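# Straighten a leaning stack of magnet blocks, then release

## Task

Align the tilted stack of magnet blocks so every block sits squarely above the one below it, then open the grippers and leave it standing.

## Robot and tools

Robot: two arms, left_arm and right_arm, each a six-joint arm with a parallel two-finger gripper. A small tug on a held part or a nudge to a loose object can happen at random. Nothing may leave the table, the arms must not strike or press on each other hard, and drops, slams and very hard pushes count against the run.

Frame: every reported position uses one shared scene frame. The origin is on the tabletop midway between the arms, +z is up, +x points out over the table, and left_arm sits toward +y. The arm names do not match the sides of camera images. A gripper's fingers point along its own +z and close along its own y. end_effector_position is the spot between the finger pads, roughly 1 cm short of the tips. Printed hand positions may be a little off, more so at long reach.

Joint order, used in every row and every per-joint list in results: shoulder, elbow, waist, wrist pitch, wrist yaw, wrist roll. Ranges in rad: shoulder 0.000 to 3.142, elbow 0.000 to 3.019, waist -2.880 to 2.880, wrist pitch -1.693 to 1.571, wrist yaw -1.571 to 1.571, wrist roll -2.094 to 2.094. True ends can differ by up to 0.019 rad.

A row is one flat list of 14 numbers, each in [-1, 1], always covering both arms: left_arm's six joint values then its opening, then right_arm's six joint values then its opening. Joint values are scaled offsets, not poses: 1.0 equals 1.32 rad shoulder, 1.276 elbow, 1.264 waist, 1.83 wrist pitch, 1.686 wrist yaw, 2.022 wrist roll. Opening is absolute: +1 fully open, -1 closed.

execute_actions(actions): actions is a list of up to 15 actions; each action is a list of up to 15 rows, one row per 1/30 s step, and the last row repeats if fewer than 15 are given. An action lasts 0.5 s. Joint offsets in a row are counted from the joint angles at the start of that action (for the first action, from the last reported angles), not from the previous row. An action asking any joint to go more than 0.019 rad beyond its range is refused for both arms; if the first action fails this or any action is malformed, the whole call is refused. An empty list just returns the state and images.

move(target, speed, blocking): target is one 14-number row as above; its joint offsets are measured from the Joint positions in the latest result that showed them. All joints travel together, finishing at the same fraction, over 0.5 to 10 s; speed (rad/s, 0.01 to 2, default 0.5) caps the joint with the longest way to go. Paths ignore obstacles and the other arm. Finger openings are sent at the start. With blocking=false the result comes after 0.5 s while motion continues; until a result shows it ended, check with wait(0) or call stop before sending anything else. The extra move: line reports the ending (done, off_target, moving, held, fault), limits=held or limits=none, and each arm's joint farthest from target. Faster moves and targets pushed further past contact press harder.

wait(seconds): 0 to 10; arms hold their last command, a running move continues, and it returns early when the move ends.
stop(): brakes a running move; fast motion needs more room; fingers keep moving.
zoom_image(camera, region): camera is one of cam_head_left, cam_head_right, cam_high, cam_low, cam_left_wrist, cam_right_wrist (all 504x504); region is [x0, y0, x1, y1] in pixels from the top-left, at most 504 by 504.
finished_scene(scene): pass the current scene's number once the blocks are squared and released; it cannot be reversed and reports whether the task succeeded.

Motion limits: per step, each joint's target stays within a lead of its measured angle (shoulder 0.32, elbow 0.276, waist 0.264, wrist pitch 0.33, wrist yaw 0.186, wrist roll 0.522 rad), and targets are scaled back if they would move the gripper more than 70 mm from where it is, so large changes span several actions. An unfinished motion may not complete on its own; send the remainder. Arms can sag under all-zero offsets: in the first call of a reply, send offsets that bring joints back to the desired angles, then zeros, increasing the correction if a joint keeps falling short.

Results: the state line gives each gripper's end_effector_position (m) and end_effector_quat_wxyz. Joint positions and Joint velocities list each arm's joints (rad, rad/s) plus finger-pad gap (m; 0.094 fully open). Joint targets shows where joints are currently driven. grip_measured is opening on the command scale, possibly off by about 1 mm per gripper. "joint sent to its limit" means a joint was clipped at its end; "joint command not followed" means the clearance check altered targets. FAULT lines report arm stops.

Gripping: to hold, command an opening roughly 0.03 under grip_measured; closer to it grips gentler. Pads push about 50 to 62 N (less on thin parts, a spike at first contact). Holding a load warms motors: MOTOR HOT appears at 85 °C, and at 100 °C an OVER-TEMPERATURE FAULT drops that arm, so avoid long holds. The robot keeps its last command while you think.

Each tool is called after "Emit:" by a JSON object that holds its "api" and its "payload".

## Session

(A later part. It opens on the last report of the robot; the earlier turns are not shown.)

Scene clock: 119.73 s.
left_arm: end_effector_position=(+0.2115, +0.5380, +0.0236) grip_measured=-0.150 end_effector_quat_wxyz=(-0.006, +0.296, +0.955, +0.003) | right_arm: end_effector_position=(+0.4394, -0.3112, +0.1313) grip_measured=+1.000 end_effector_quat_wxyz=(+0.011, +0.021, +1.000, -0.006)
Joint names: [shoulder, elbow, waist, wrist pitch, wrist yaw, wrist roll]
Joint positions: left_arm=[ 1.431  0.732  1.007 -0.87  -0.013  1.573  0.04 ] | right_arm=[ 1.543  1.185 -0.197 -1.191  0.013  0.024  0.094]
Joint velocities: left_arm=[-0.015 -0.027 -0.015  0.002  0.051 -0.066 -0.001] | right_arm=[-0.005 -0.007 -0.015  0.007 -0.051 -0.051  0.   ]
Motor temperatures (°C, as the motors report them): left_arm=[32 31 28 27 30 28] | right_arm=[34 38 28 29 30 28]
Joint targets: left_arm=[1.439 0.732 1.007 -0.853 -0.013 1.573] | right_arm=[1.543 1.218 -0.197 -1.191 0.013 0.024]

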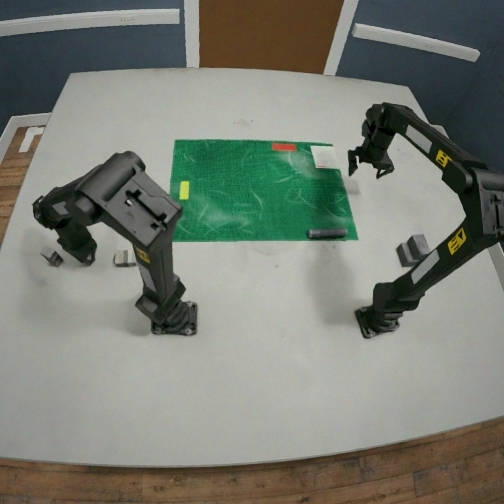

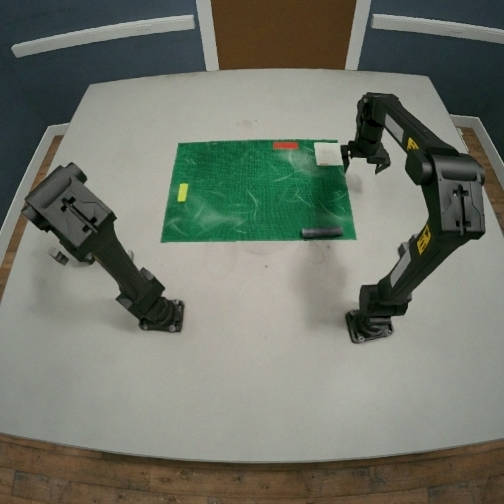

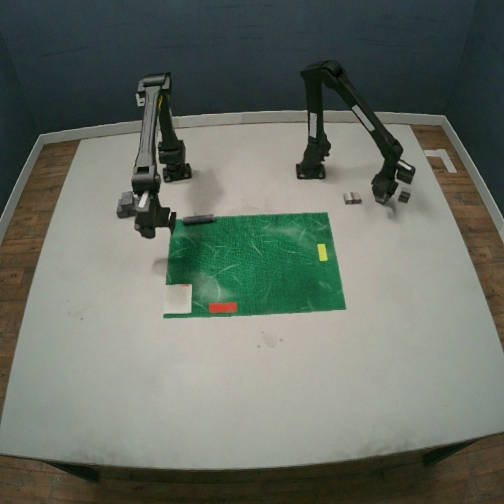

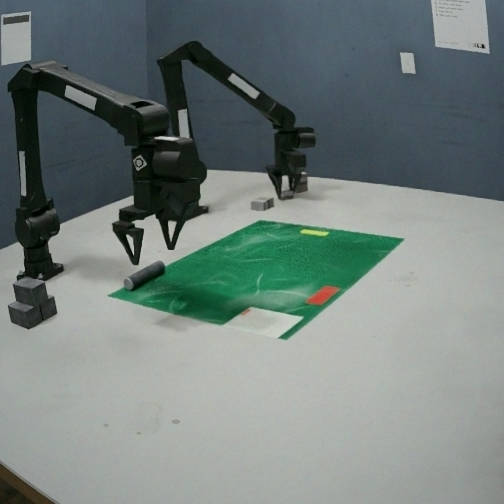

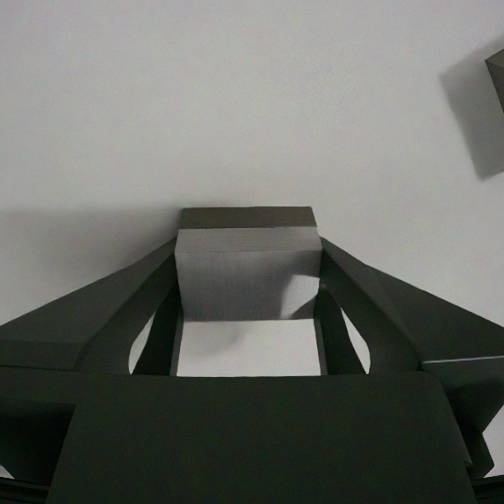

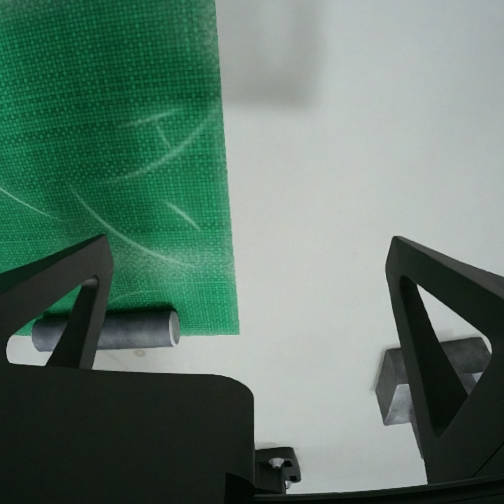

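Emit:
{"api": "move", "payload": {"target": [-0.102,0.148,0,-0.152,0,0,-0.3,0,0.026,0,0,0,0,1], "speed": 0.25}}

Emit:
{"api": "move", "payload": {"target": [0.17,0.208,0.129,-0.006,0,0,-0.3,0,0.026,0,0,0,0,1], "speed": 0.25}}

Emit:
{"api": "zoom_image", "payload": {"camera": "cam_low", "region": [250,120,350,220]}}

Scene clock: 122.07 s.
left_arm: end_effector_position=(+0.2150, +0.5431, +0.1045) grip_measured=-0.150 end_effector_quat_wxyz=(-0.007, +0.296, +0.955, +0.000) | right_arm: end_effector_position=(+0.4394, -0.3112, +0.1313) grip_measured=+1.000 end_effector_quat_wxyz=(+0.011, +0.021, +1.000, -0.006)
Joint names: [shoulder, elbow, waist, wrist pitch, wrist yaw, wrist roll]
Joint positions: left_arm=[ 1.314  0.871  1.007 -1.131 -0.013  1.573  0.04 ] | right_arm=[ 1.543  1.185 -0.197 -1.191  0.013  0.024  0.094]
Joint velocities: left_arm=[ 0.005 -0.002 -0.005  0.007  0.007  0.022 -0.001] | right_arm=[-0.015 -0.007 -0.005 -0.012  0.081 -0.022  0.   ]
Motor temperatures (°C, as the motors report them): left_arm=[32 31 28 27 30 28] | right_arm=[34 38 28 29 30 28]
Joint targets: left_arm=[1.296 0.921 1.007 -1.148 -0.013 1.573] | right_arm=[1.543 1.218 -0.197 -1.191 0.013 0.024]
move: off_target (left_arm, right_arm); limits=none; left_arm: farthest joint: the elbow, 0.050 radians from its target (0.188 radians at the start); right_arm: farthest joint: the elbow, 0.033 radians from its target (0.033 radians at the start)

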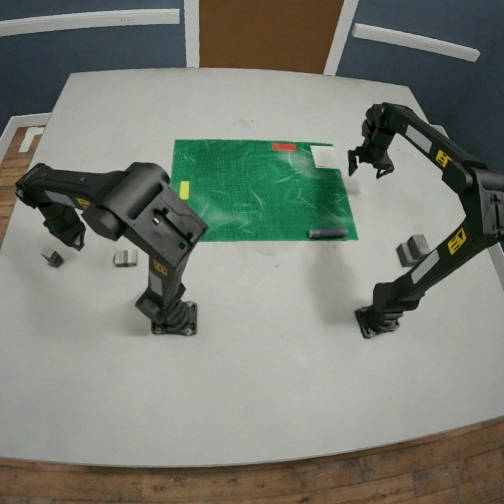

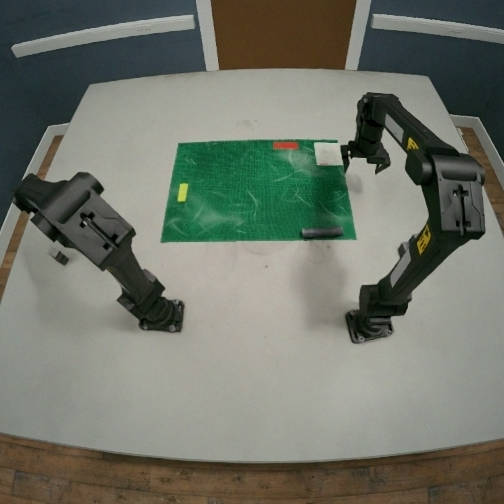

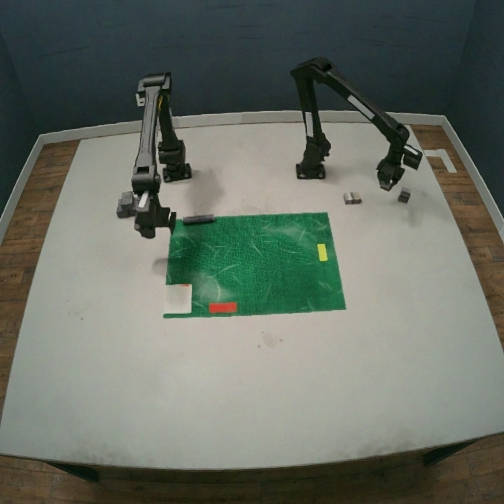

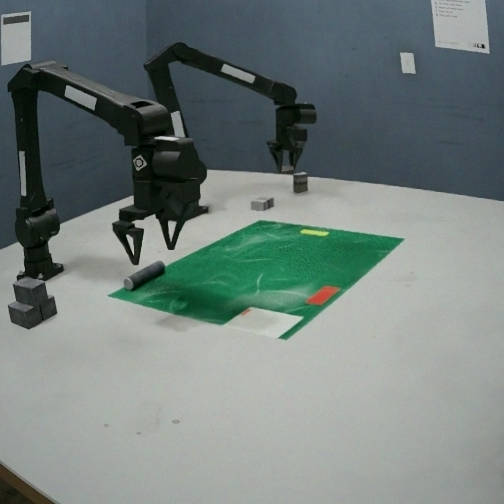

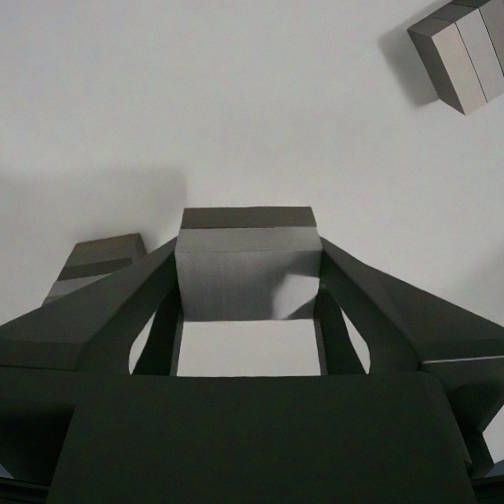

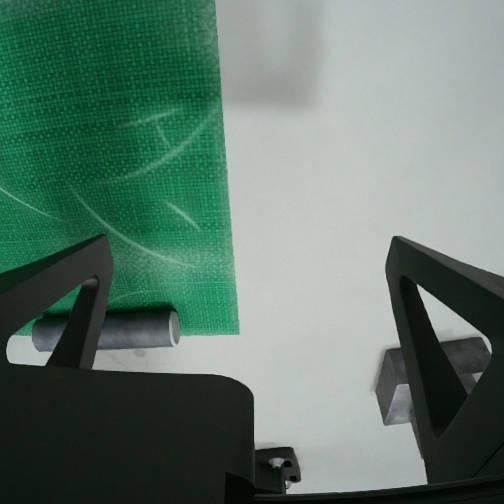

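Scene clock: 123.50 s.
left_arm: end_effector_position=(+0.2031, +0.6434, +0.0973) grip_measured=-0.150 end_effector_quat_wxyz=(-0.008, +0.219, +0.976, -0.006) | right_arm: end_effector_position=(+0.4394, -0.3112, +0.1313) grip_measured=+1.000 end_effector_quat_wxyz=(+0.011, +0.021, +1.000, -0.006)
Joint names: [shoulder, elbow, waist, wrist pitch, wrist yaw, wrist roll]
Joint positions: left_arm=[ 1.541  1.085  1.167 -1.131 -0.013  1.573  0.04 ] | right_arm=[ 1.543  1.185 -0.197 -1.191  0.013  0.024  0.094]
Joint velocities: left_arm=[-0.015 -0.007 -0.015 -0.017  0.007 -0.037  0.001] | right_arm=[-0.005  0.002  0.005 -0.017 -0.022 -0.066  0.   ]
Motor temperatures (°C, as the motors report them): left_arm=[32 32 28 27 30 28] | right_arm=[34 38 28 29 30 28]
Joint targets: left_arm=[1.539 1.137 1.170 -1.142 -0.013 1.573] | right_arm=[1.543 1.218 -0.197 -1.191 0.013 0.024]
move: off_target (left_arm, right_arm); limits=none; left_arm: farthest joint: the elbow, 0.051 radians from its target (0.265 radians at the start); right_arm: farthest joint: the elbow, 0.033 radians from its target (0.033 radians at the start)

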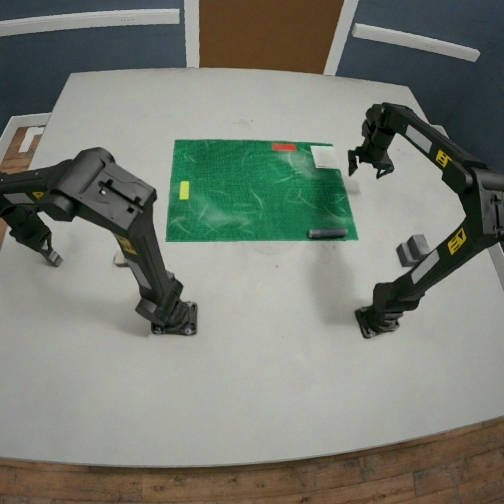

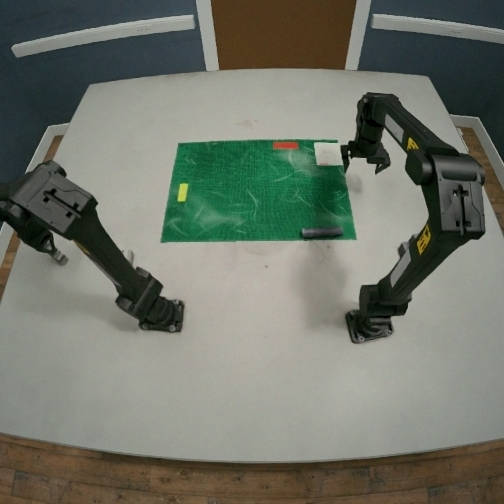

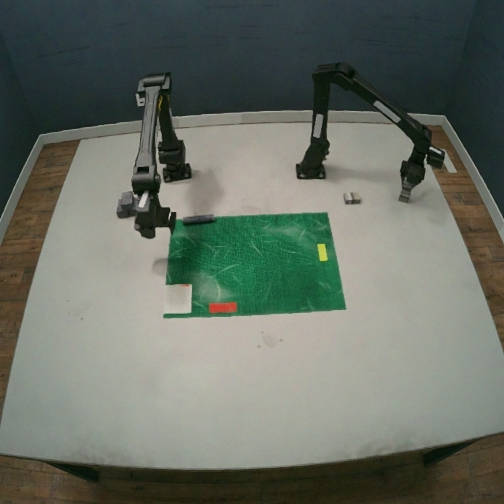

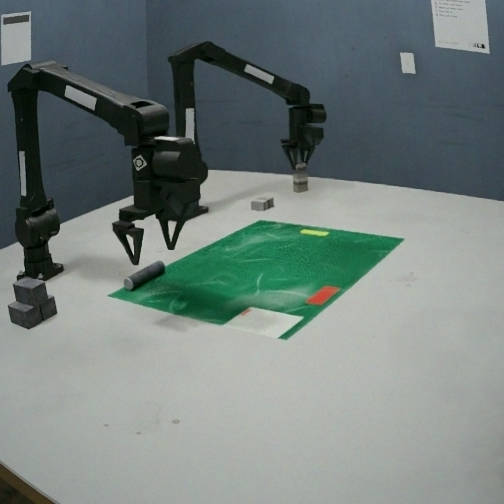

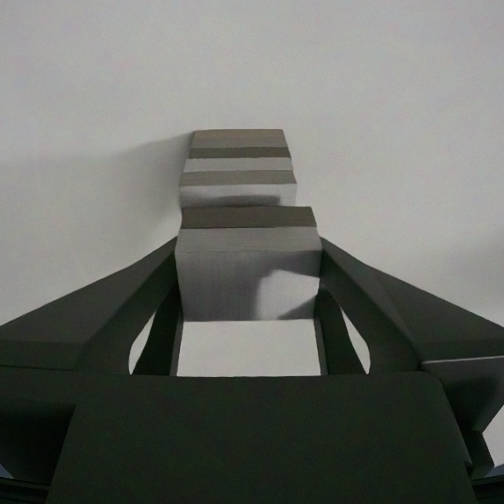

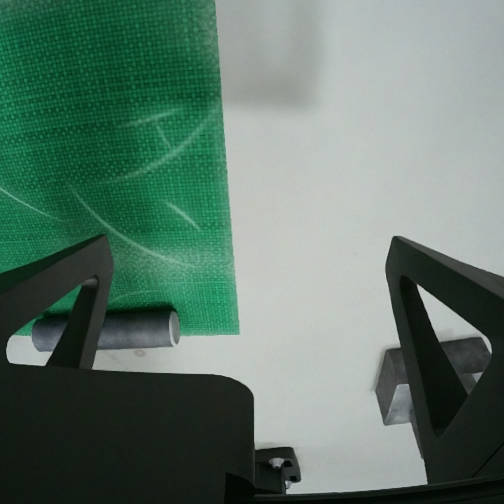

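Region (250, 120, 350, 220) of cam_low's 504x504 image, scaled by 5.040, with more detail than that image has.

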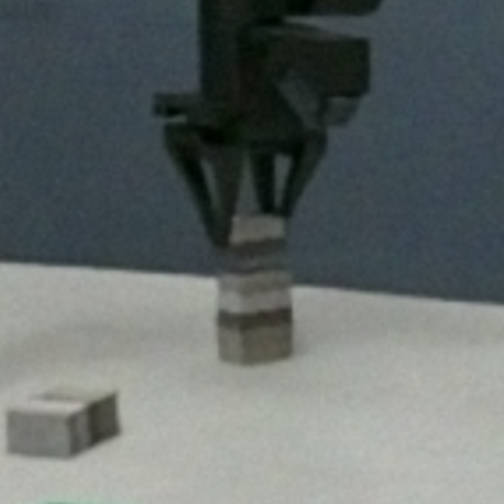

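Emit:
{"api": "move", "payload": {"target": [0.016,-0.014,-0.009,0.039,0,0,-0.3,0,0.026,0,0,0,0,1], "speed": 0.06}}

Emit:
{"api": "zoom_image", "payload": {"camera": "cam_low", "region": [270,140,330,200]}}

Scene clock: 125.77 s.
left_arm: end_effector_position=(+0.2054, +0.6468, +0.0854) grip_measured=-0.150 end_effector_quat_wxyz=(-0.006, +0.220, +0.976, +0.003) | right_arm: end_effector_position=(+0.4394, -0.3112, +0.1313) grip_measured=+1.000 end_effector_quat_wxyz=(+0.011, +0.021, +1.000, -0.006)
Joint names: [shoulder, elbow, waist, wrist pitch, wrist yaw, wrist roll]
Joint positions: left_arm=[ 1.554  1.066  1.166 -1.079 -0.013  1.573  0.04 ] | right_arm=[ 1.543  1.185 -0.197 -1.191  0.013  0.024  0.094]
Joint velocities: left_arm=[ 0.005 -0.002 -0.005 -0.022 -0.037 -0.037 -0.   ] | right_arm=[-0.015 -0.022  0.015 -0.002 -0.022 -0.022  0.   ]
Motor temperatures (°C, as the motors report them): left_arm=[32 32 28 27 30 27] | right_arm=[34 38 28 29 30 28]
Joint targets: left_arm=[1.562 1.067 1.156 -1.060 -0.013 1.573] | right_arm=[1.543 1.218 -0.197 -1.191 0.013 0.024]
move: off_target (right_arm); limits=none; left_arm: farthest joint: the wrist pitch, 0.019 radians from its target (0.072 radians at the start); right_arm: farthest joint: the elbow, 0.033 radians from its target (0.033 radians at the start)

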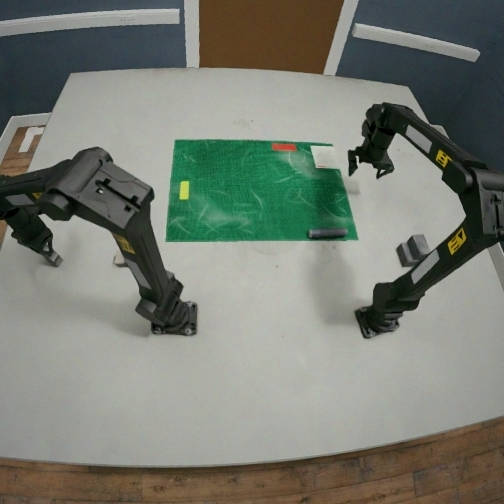

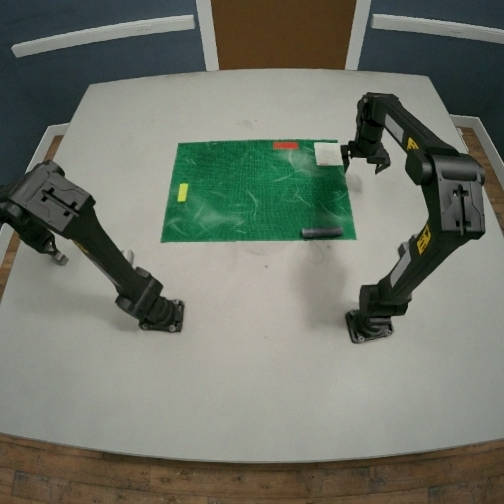

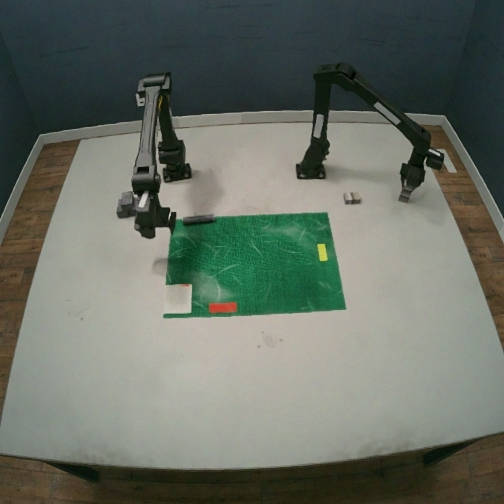

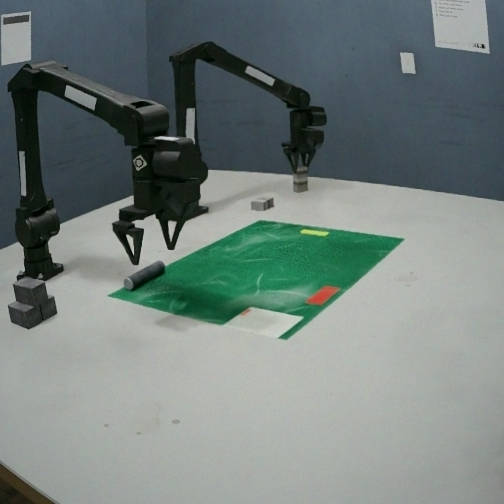

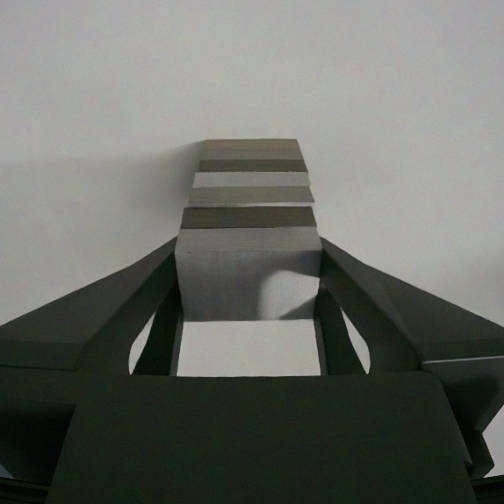

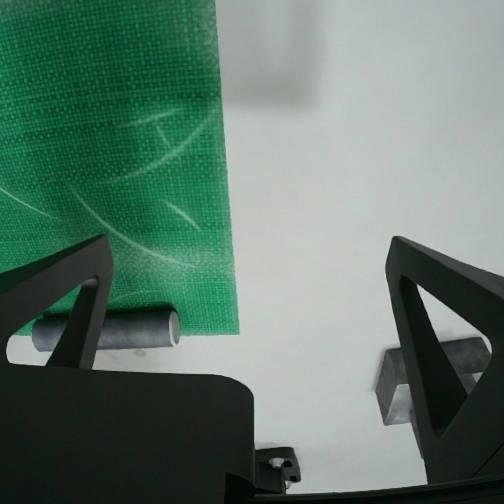

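Region (270, 140, 330, 200) of cam_low's 504x504 image, scaled by 8.400, with more detail than that image has.

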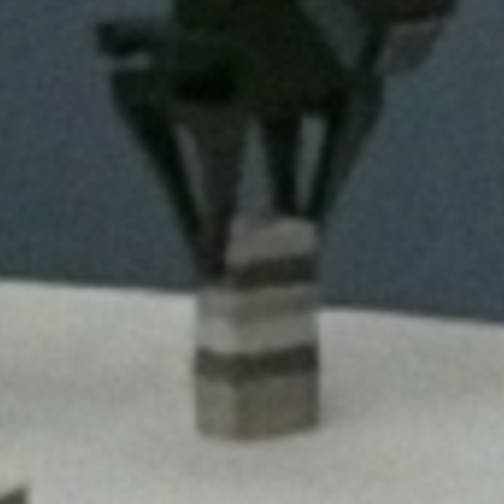

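Emit:
{"api": "move", "payload": {"target": [0.009,-0.010,-0.010,0.018,0,0,-0.3,0,0.026,0,0,0,0,1], "speed": 0.04}}

Emit:
{"api": "zoom_image", "payload": {"camera": "cam_low", "region": [270,140,330,200]}}

Scene clock: 128.27 s.
left_arm: end_effector_position=(+0.2053, +0.6464, +0.0846) grip_measured=-0.150 end_effector_quat_wxyz=(-0.006, +0.220, +0.975, +0.003) | right_arm: end_effector_position=(+0.4394, -0.3112, +0.1313) grip_measured=+1.000 end_effector_quat_wxyz=(+0.011, +0.021, +1.000, -0.006)
Joint names: [shoulder, elbow, waist, wrist pitch, wrist yaw, wrist roll]
Joint positions: left_arm=[ 1.554  1.063  1.165 -1.077 -0.013  1.573  0.04 ] | right_arm=[ 1.543  1.185 -0.197 -1.191  0.013  0.024  0.094]
Joint velocities: left_arm=[ 0.005 -0.007  0.015 -0.002 -0.037 -0.007  0.   ] | right_arm=[-0.015  0.007  0.015 -0.012 -0.022  0.007  0.   ]
Motor temperatures (°C, as the motors report them): left_arm=[33 32 28 27 30 27] | right_arm=[34 38 28 29 30 28]
Joint targets: left_arm=[1.565 1.053 1.153 -1.046 -0.013 1.573] | right_arm=[1.543 1.218 -0.197 -1.191 0.013 0.024]
move: off_target (left_arm, right_arm); limits=none; left_arm: farthest joint: the wrist pitch, 0.031 radians from its target (0.033 radians at the start); right_arm: farthest joint: the elbow, 0.033 radians from its target (0.033 radians at the start)

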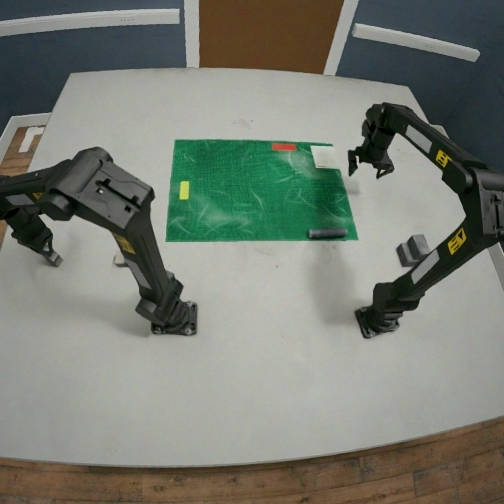

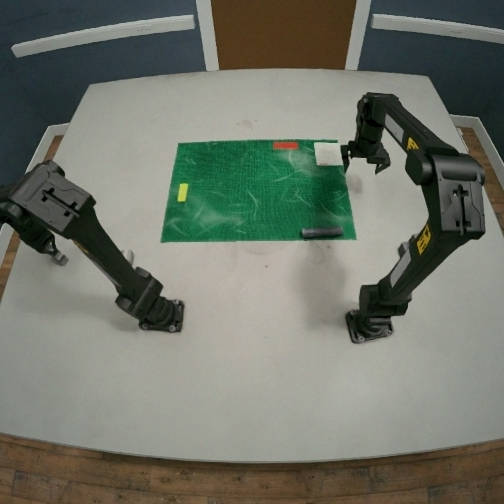

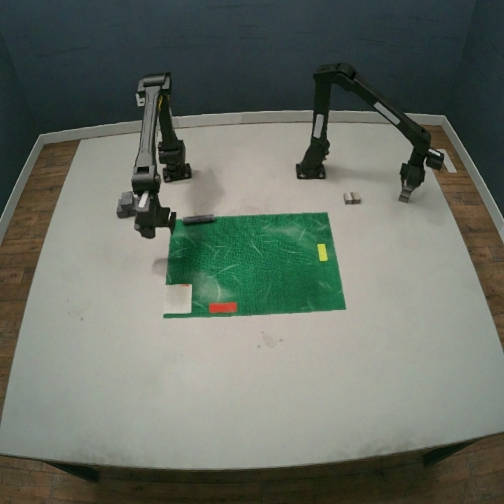

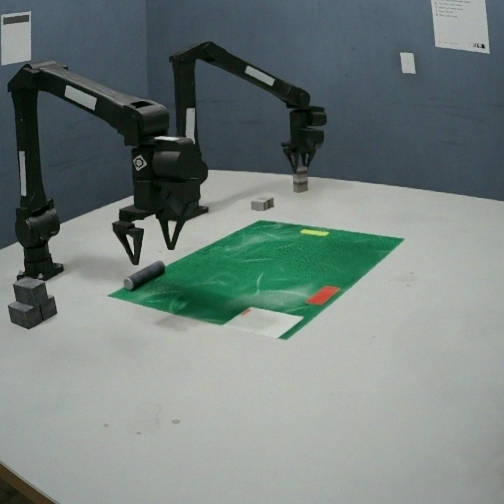

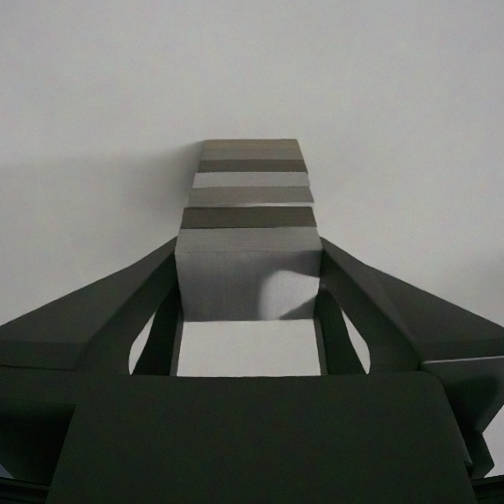

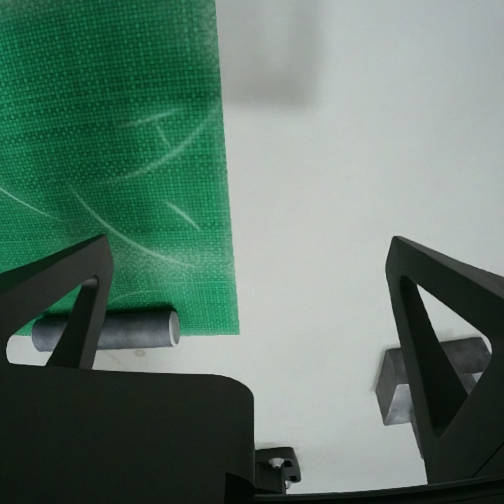

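Region (270, 140, 330, 200) of cam_low's 504x504 image, scaled by 8.400, with more detail than that image has.

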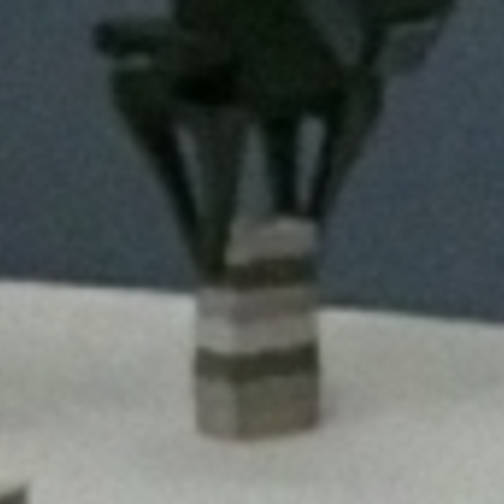

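Emit:
{"api": "execute_actions", "payload": {"actions": [[[0,0.015,0,0,0,0,0.2,0,0.026,0,0,0,0,1]]]}}

Emit:
{"api": "move", "payload": {"target": [0.027,-0.017,-0.009,0.033,0,0,0.2,0,0.026,0,0,0,0,1], "speed": 0.1}}

Scene clock: 129.93 s.
left_arm: end_effector_position=(+0.2053, +0.6464, +0.0848) grip_measured=+0.198 end_effector_quat_wxyz=(-0.006, +0.220, +0.975, +0.003) | right_arm: end_effector_position=(+0.4394, -0.3112, +0.1313) grip_measured=+1.000 end_effector_quat_wxyz=(+0.011, +0.021, +1.000, -0.006)
Joint names: [shoulder, elbow, waist, wrist pitch, wrist yaw, wrist roll]
Joint positions: left_arm=[ 1.553  1.063  1.165 -1.077 -0.013  1.573  0.056] | right_arm=[ 1.543  1.185 -0.197 -1.191  0.013  0.024  0.094]
Joint velocities: left_arm=[-0.005 -0.007 -0.005 -0.012  0.022 -0.095 -0.001] | right_arm=[-0.005 -0.012 -0.015  0.002 -0.007 -0.037  0.   ]
Motor temperatures (°C, as the motors report them): left_arm=[33 32 28 27 30 27] | right_arm=[34 38 28 29 30 28]
Joint targets: left_arm=[1.553 1.082 1.165 -1.077 -0.013 1.573] | right_arm=[1.543 1.218 -0.197 -1.191 0.013 0.024]

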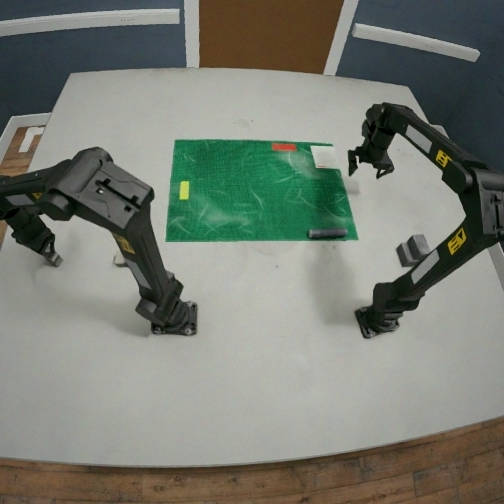

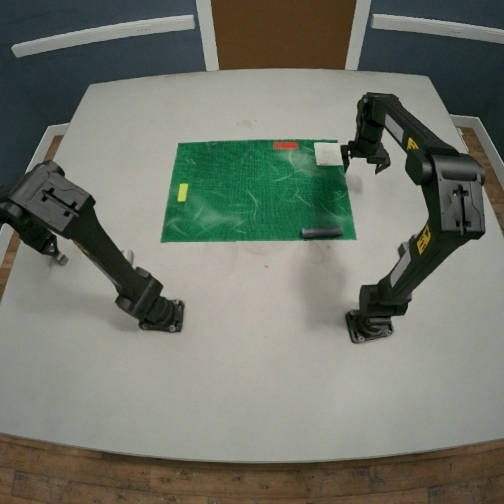

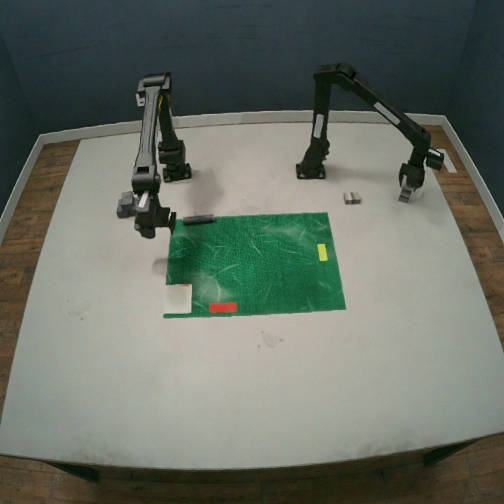

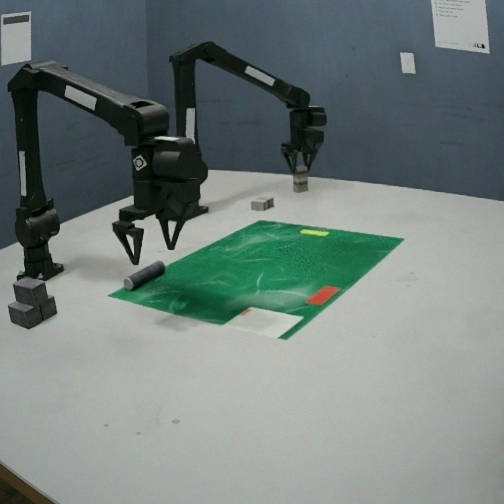

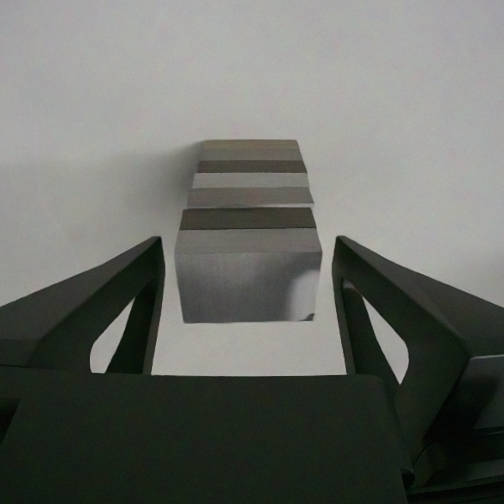

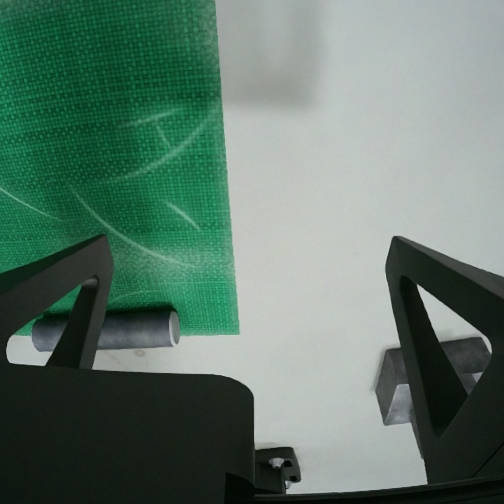

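Scene clock: 130.87 s.
left_arm: end_effector_position=(+0.2059, +0.6454, +0.0669) grip_measured=+0.198 end_effector_quat_wxyz=(-0.006, +0.221, +0.975, +0.001) | right_arm: end_effector_position=(+0.4394, -0.3112, +0.1313) grip_measured=+1.000 end_effector_quat_wxyz=(+0.011, +0.021, +1.000, -0.006)
Joint names: [shoulder, elbow, waist, wrist pitch, wrist yaw, wrist roll]
Joint positions: left_arm=[ 1.579  1.041  1.163 -1.034 -0.013  1.573  0.056] | right_arm=[ 1.543  1.185 -0.197 -1.191  0.013  0.024  0.094]
Joint velocities: left_arm=[ 0.005  0.002 -0.015  0.007  0.007 -0.037  0.001] | right_arm=[-0.015  0.007  0.005 -0.002  0.007 -0.037  0.   ]
Motor temperatures (°C, as the motors report them): left_arm=[33 32 28 27 30 27] | right_arm=[34 38 28 29 30 28]
Joint targets: left_arm=[1.589 1.042 1.154 -1.017 -0.013 1.573] | right_arm=[1.543 1.218 -0.197 -1.191 0.013 0.024]
move: off_target (right_arm); limits=none; left_arm: farthest joint: the wrist pitch, 0.017 radians from its target (0.060 radians at the start); right_arm: farthest joint: the elbow, 0.033 radians from its target (0.033 radians at the start)

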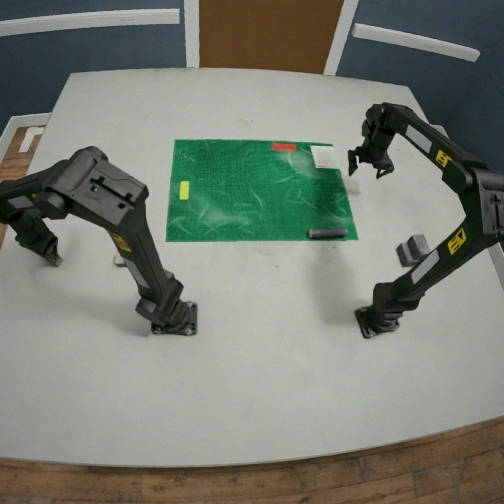

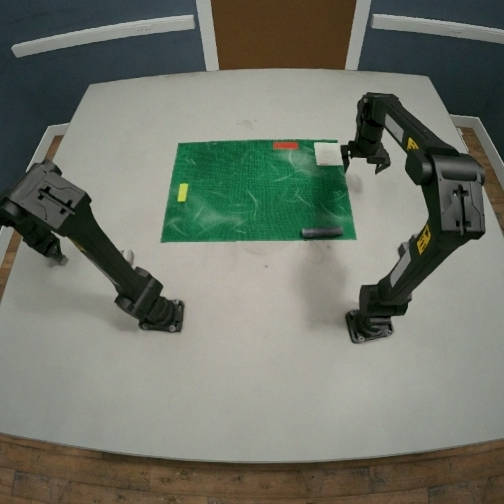

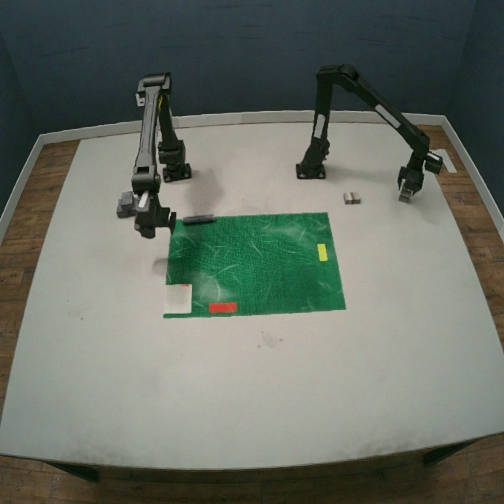

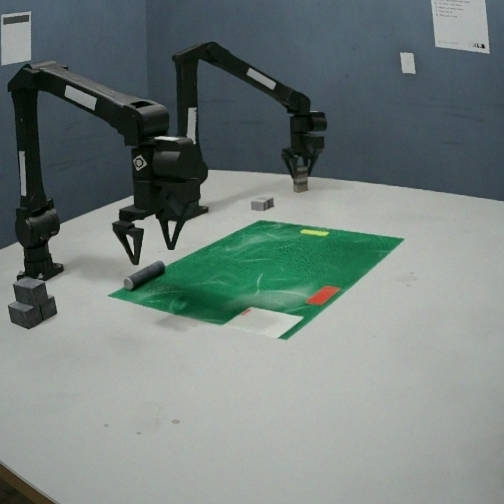

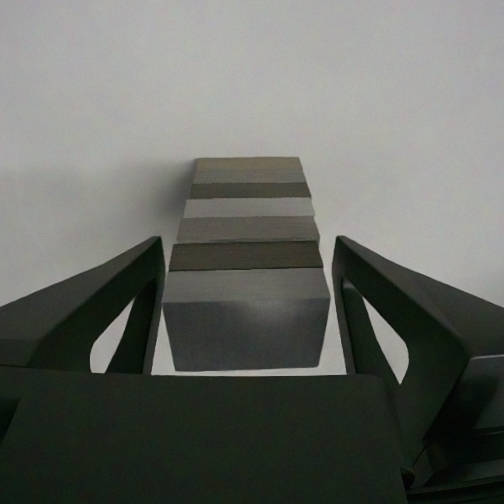

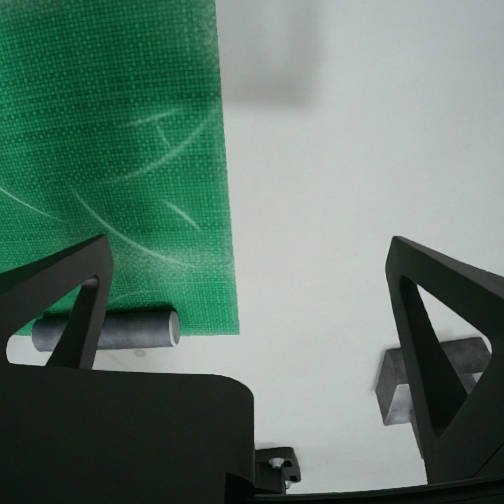

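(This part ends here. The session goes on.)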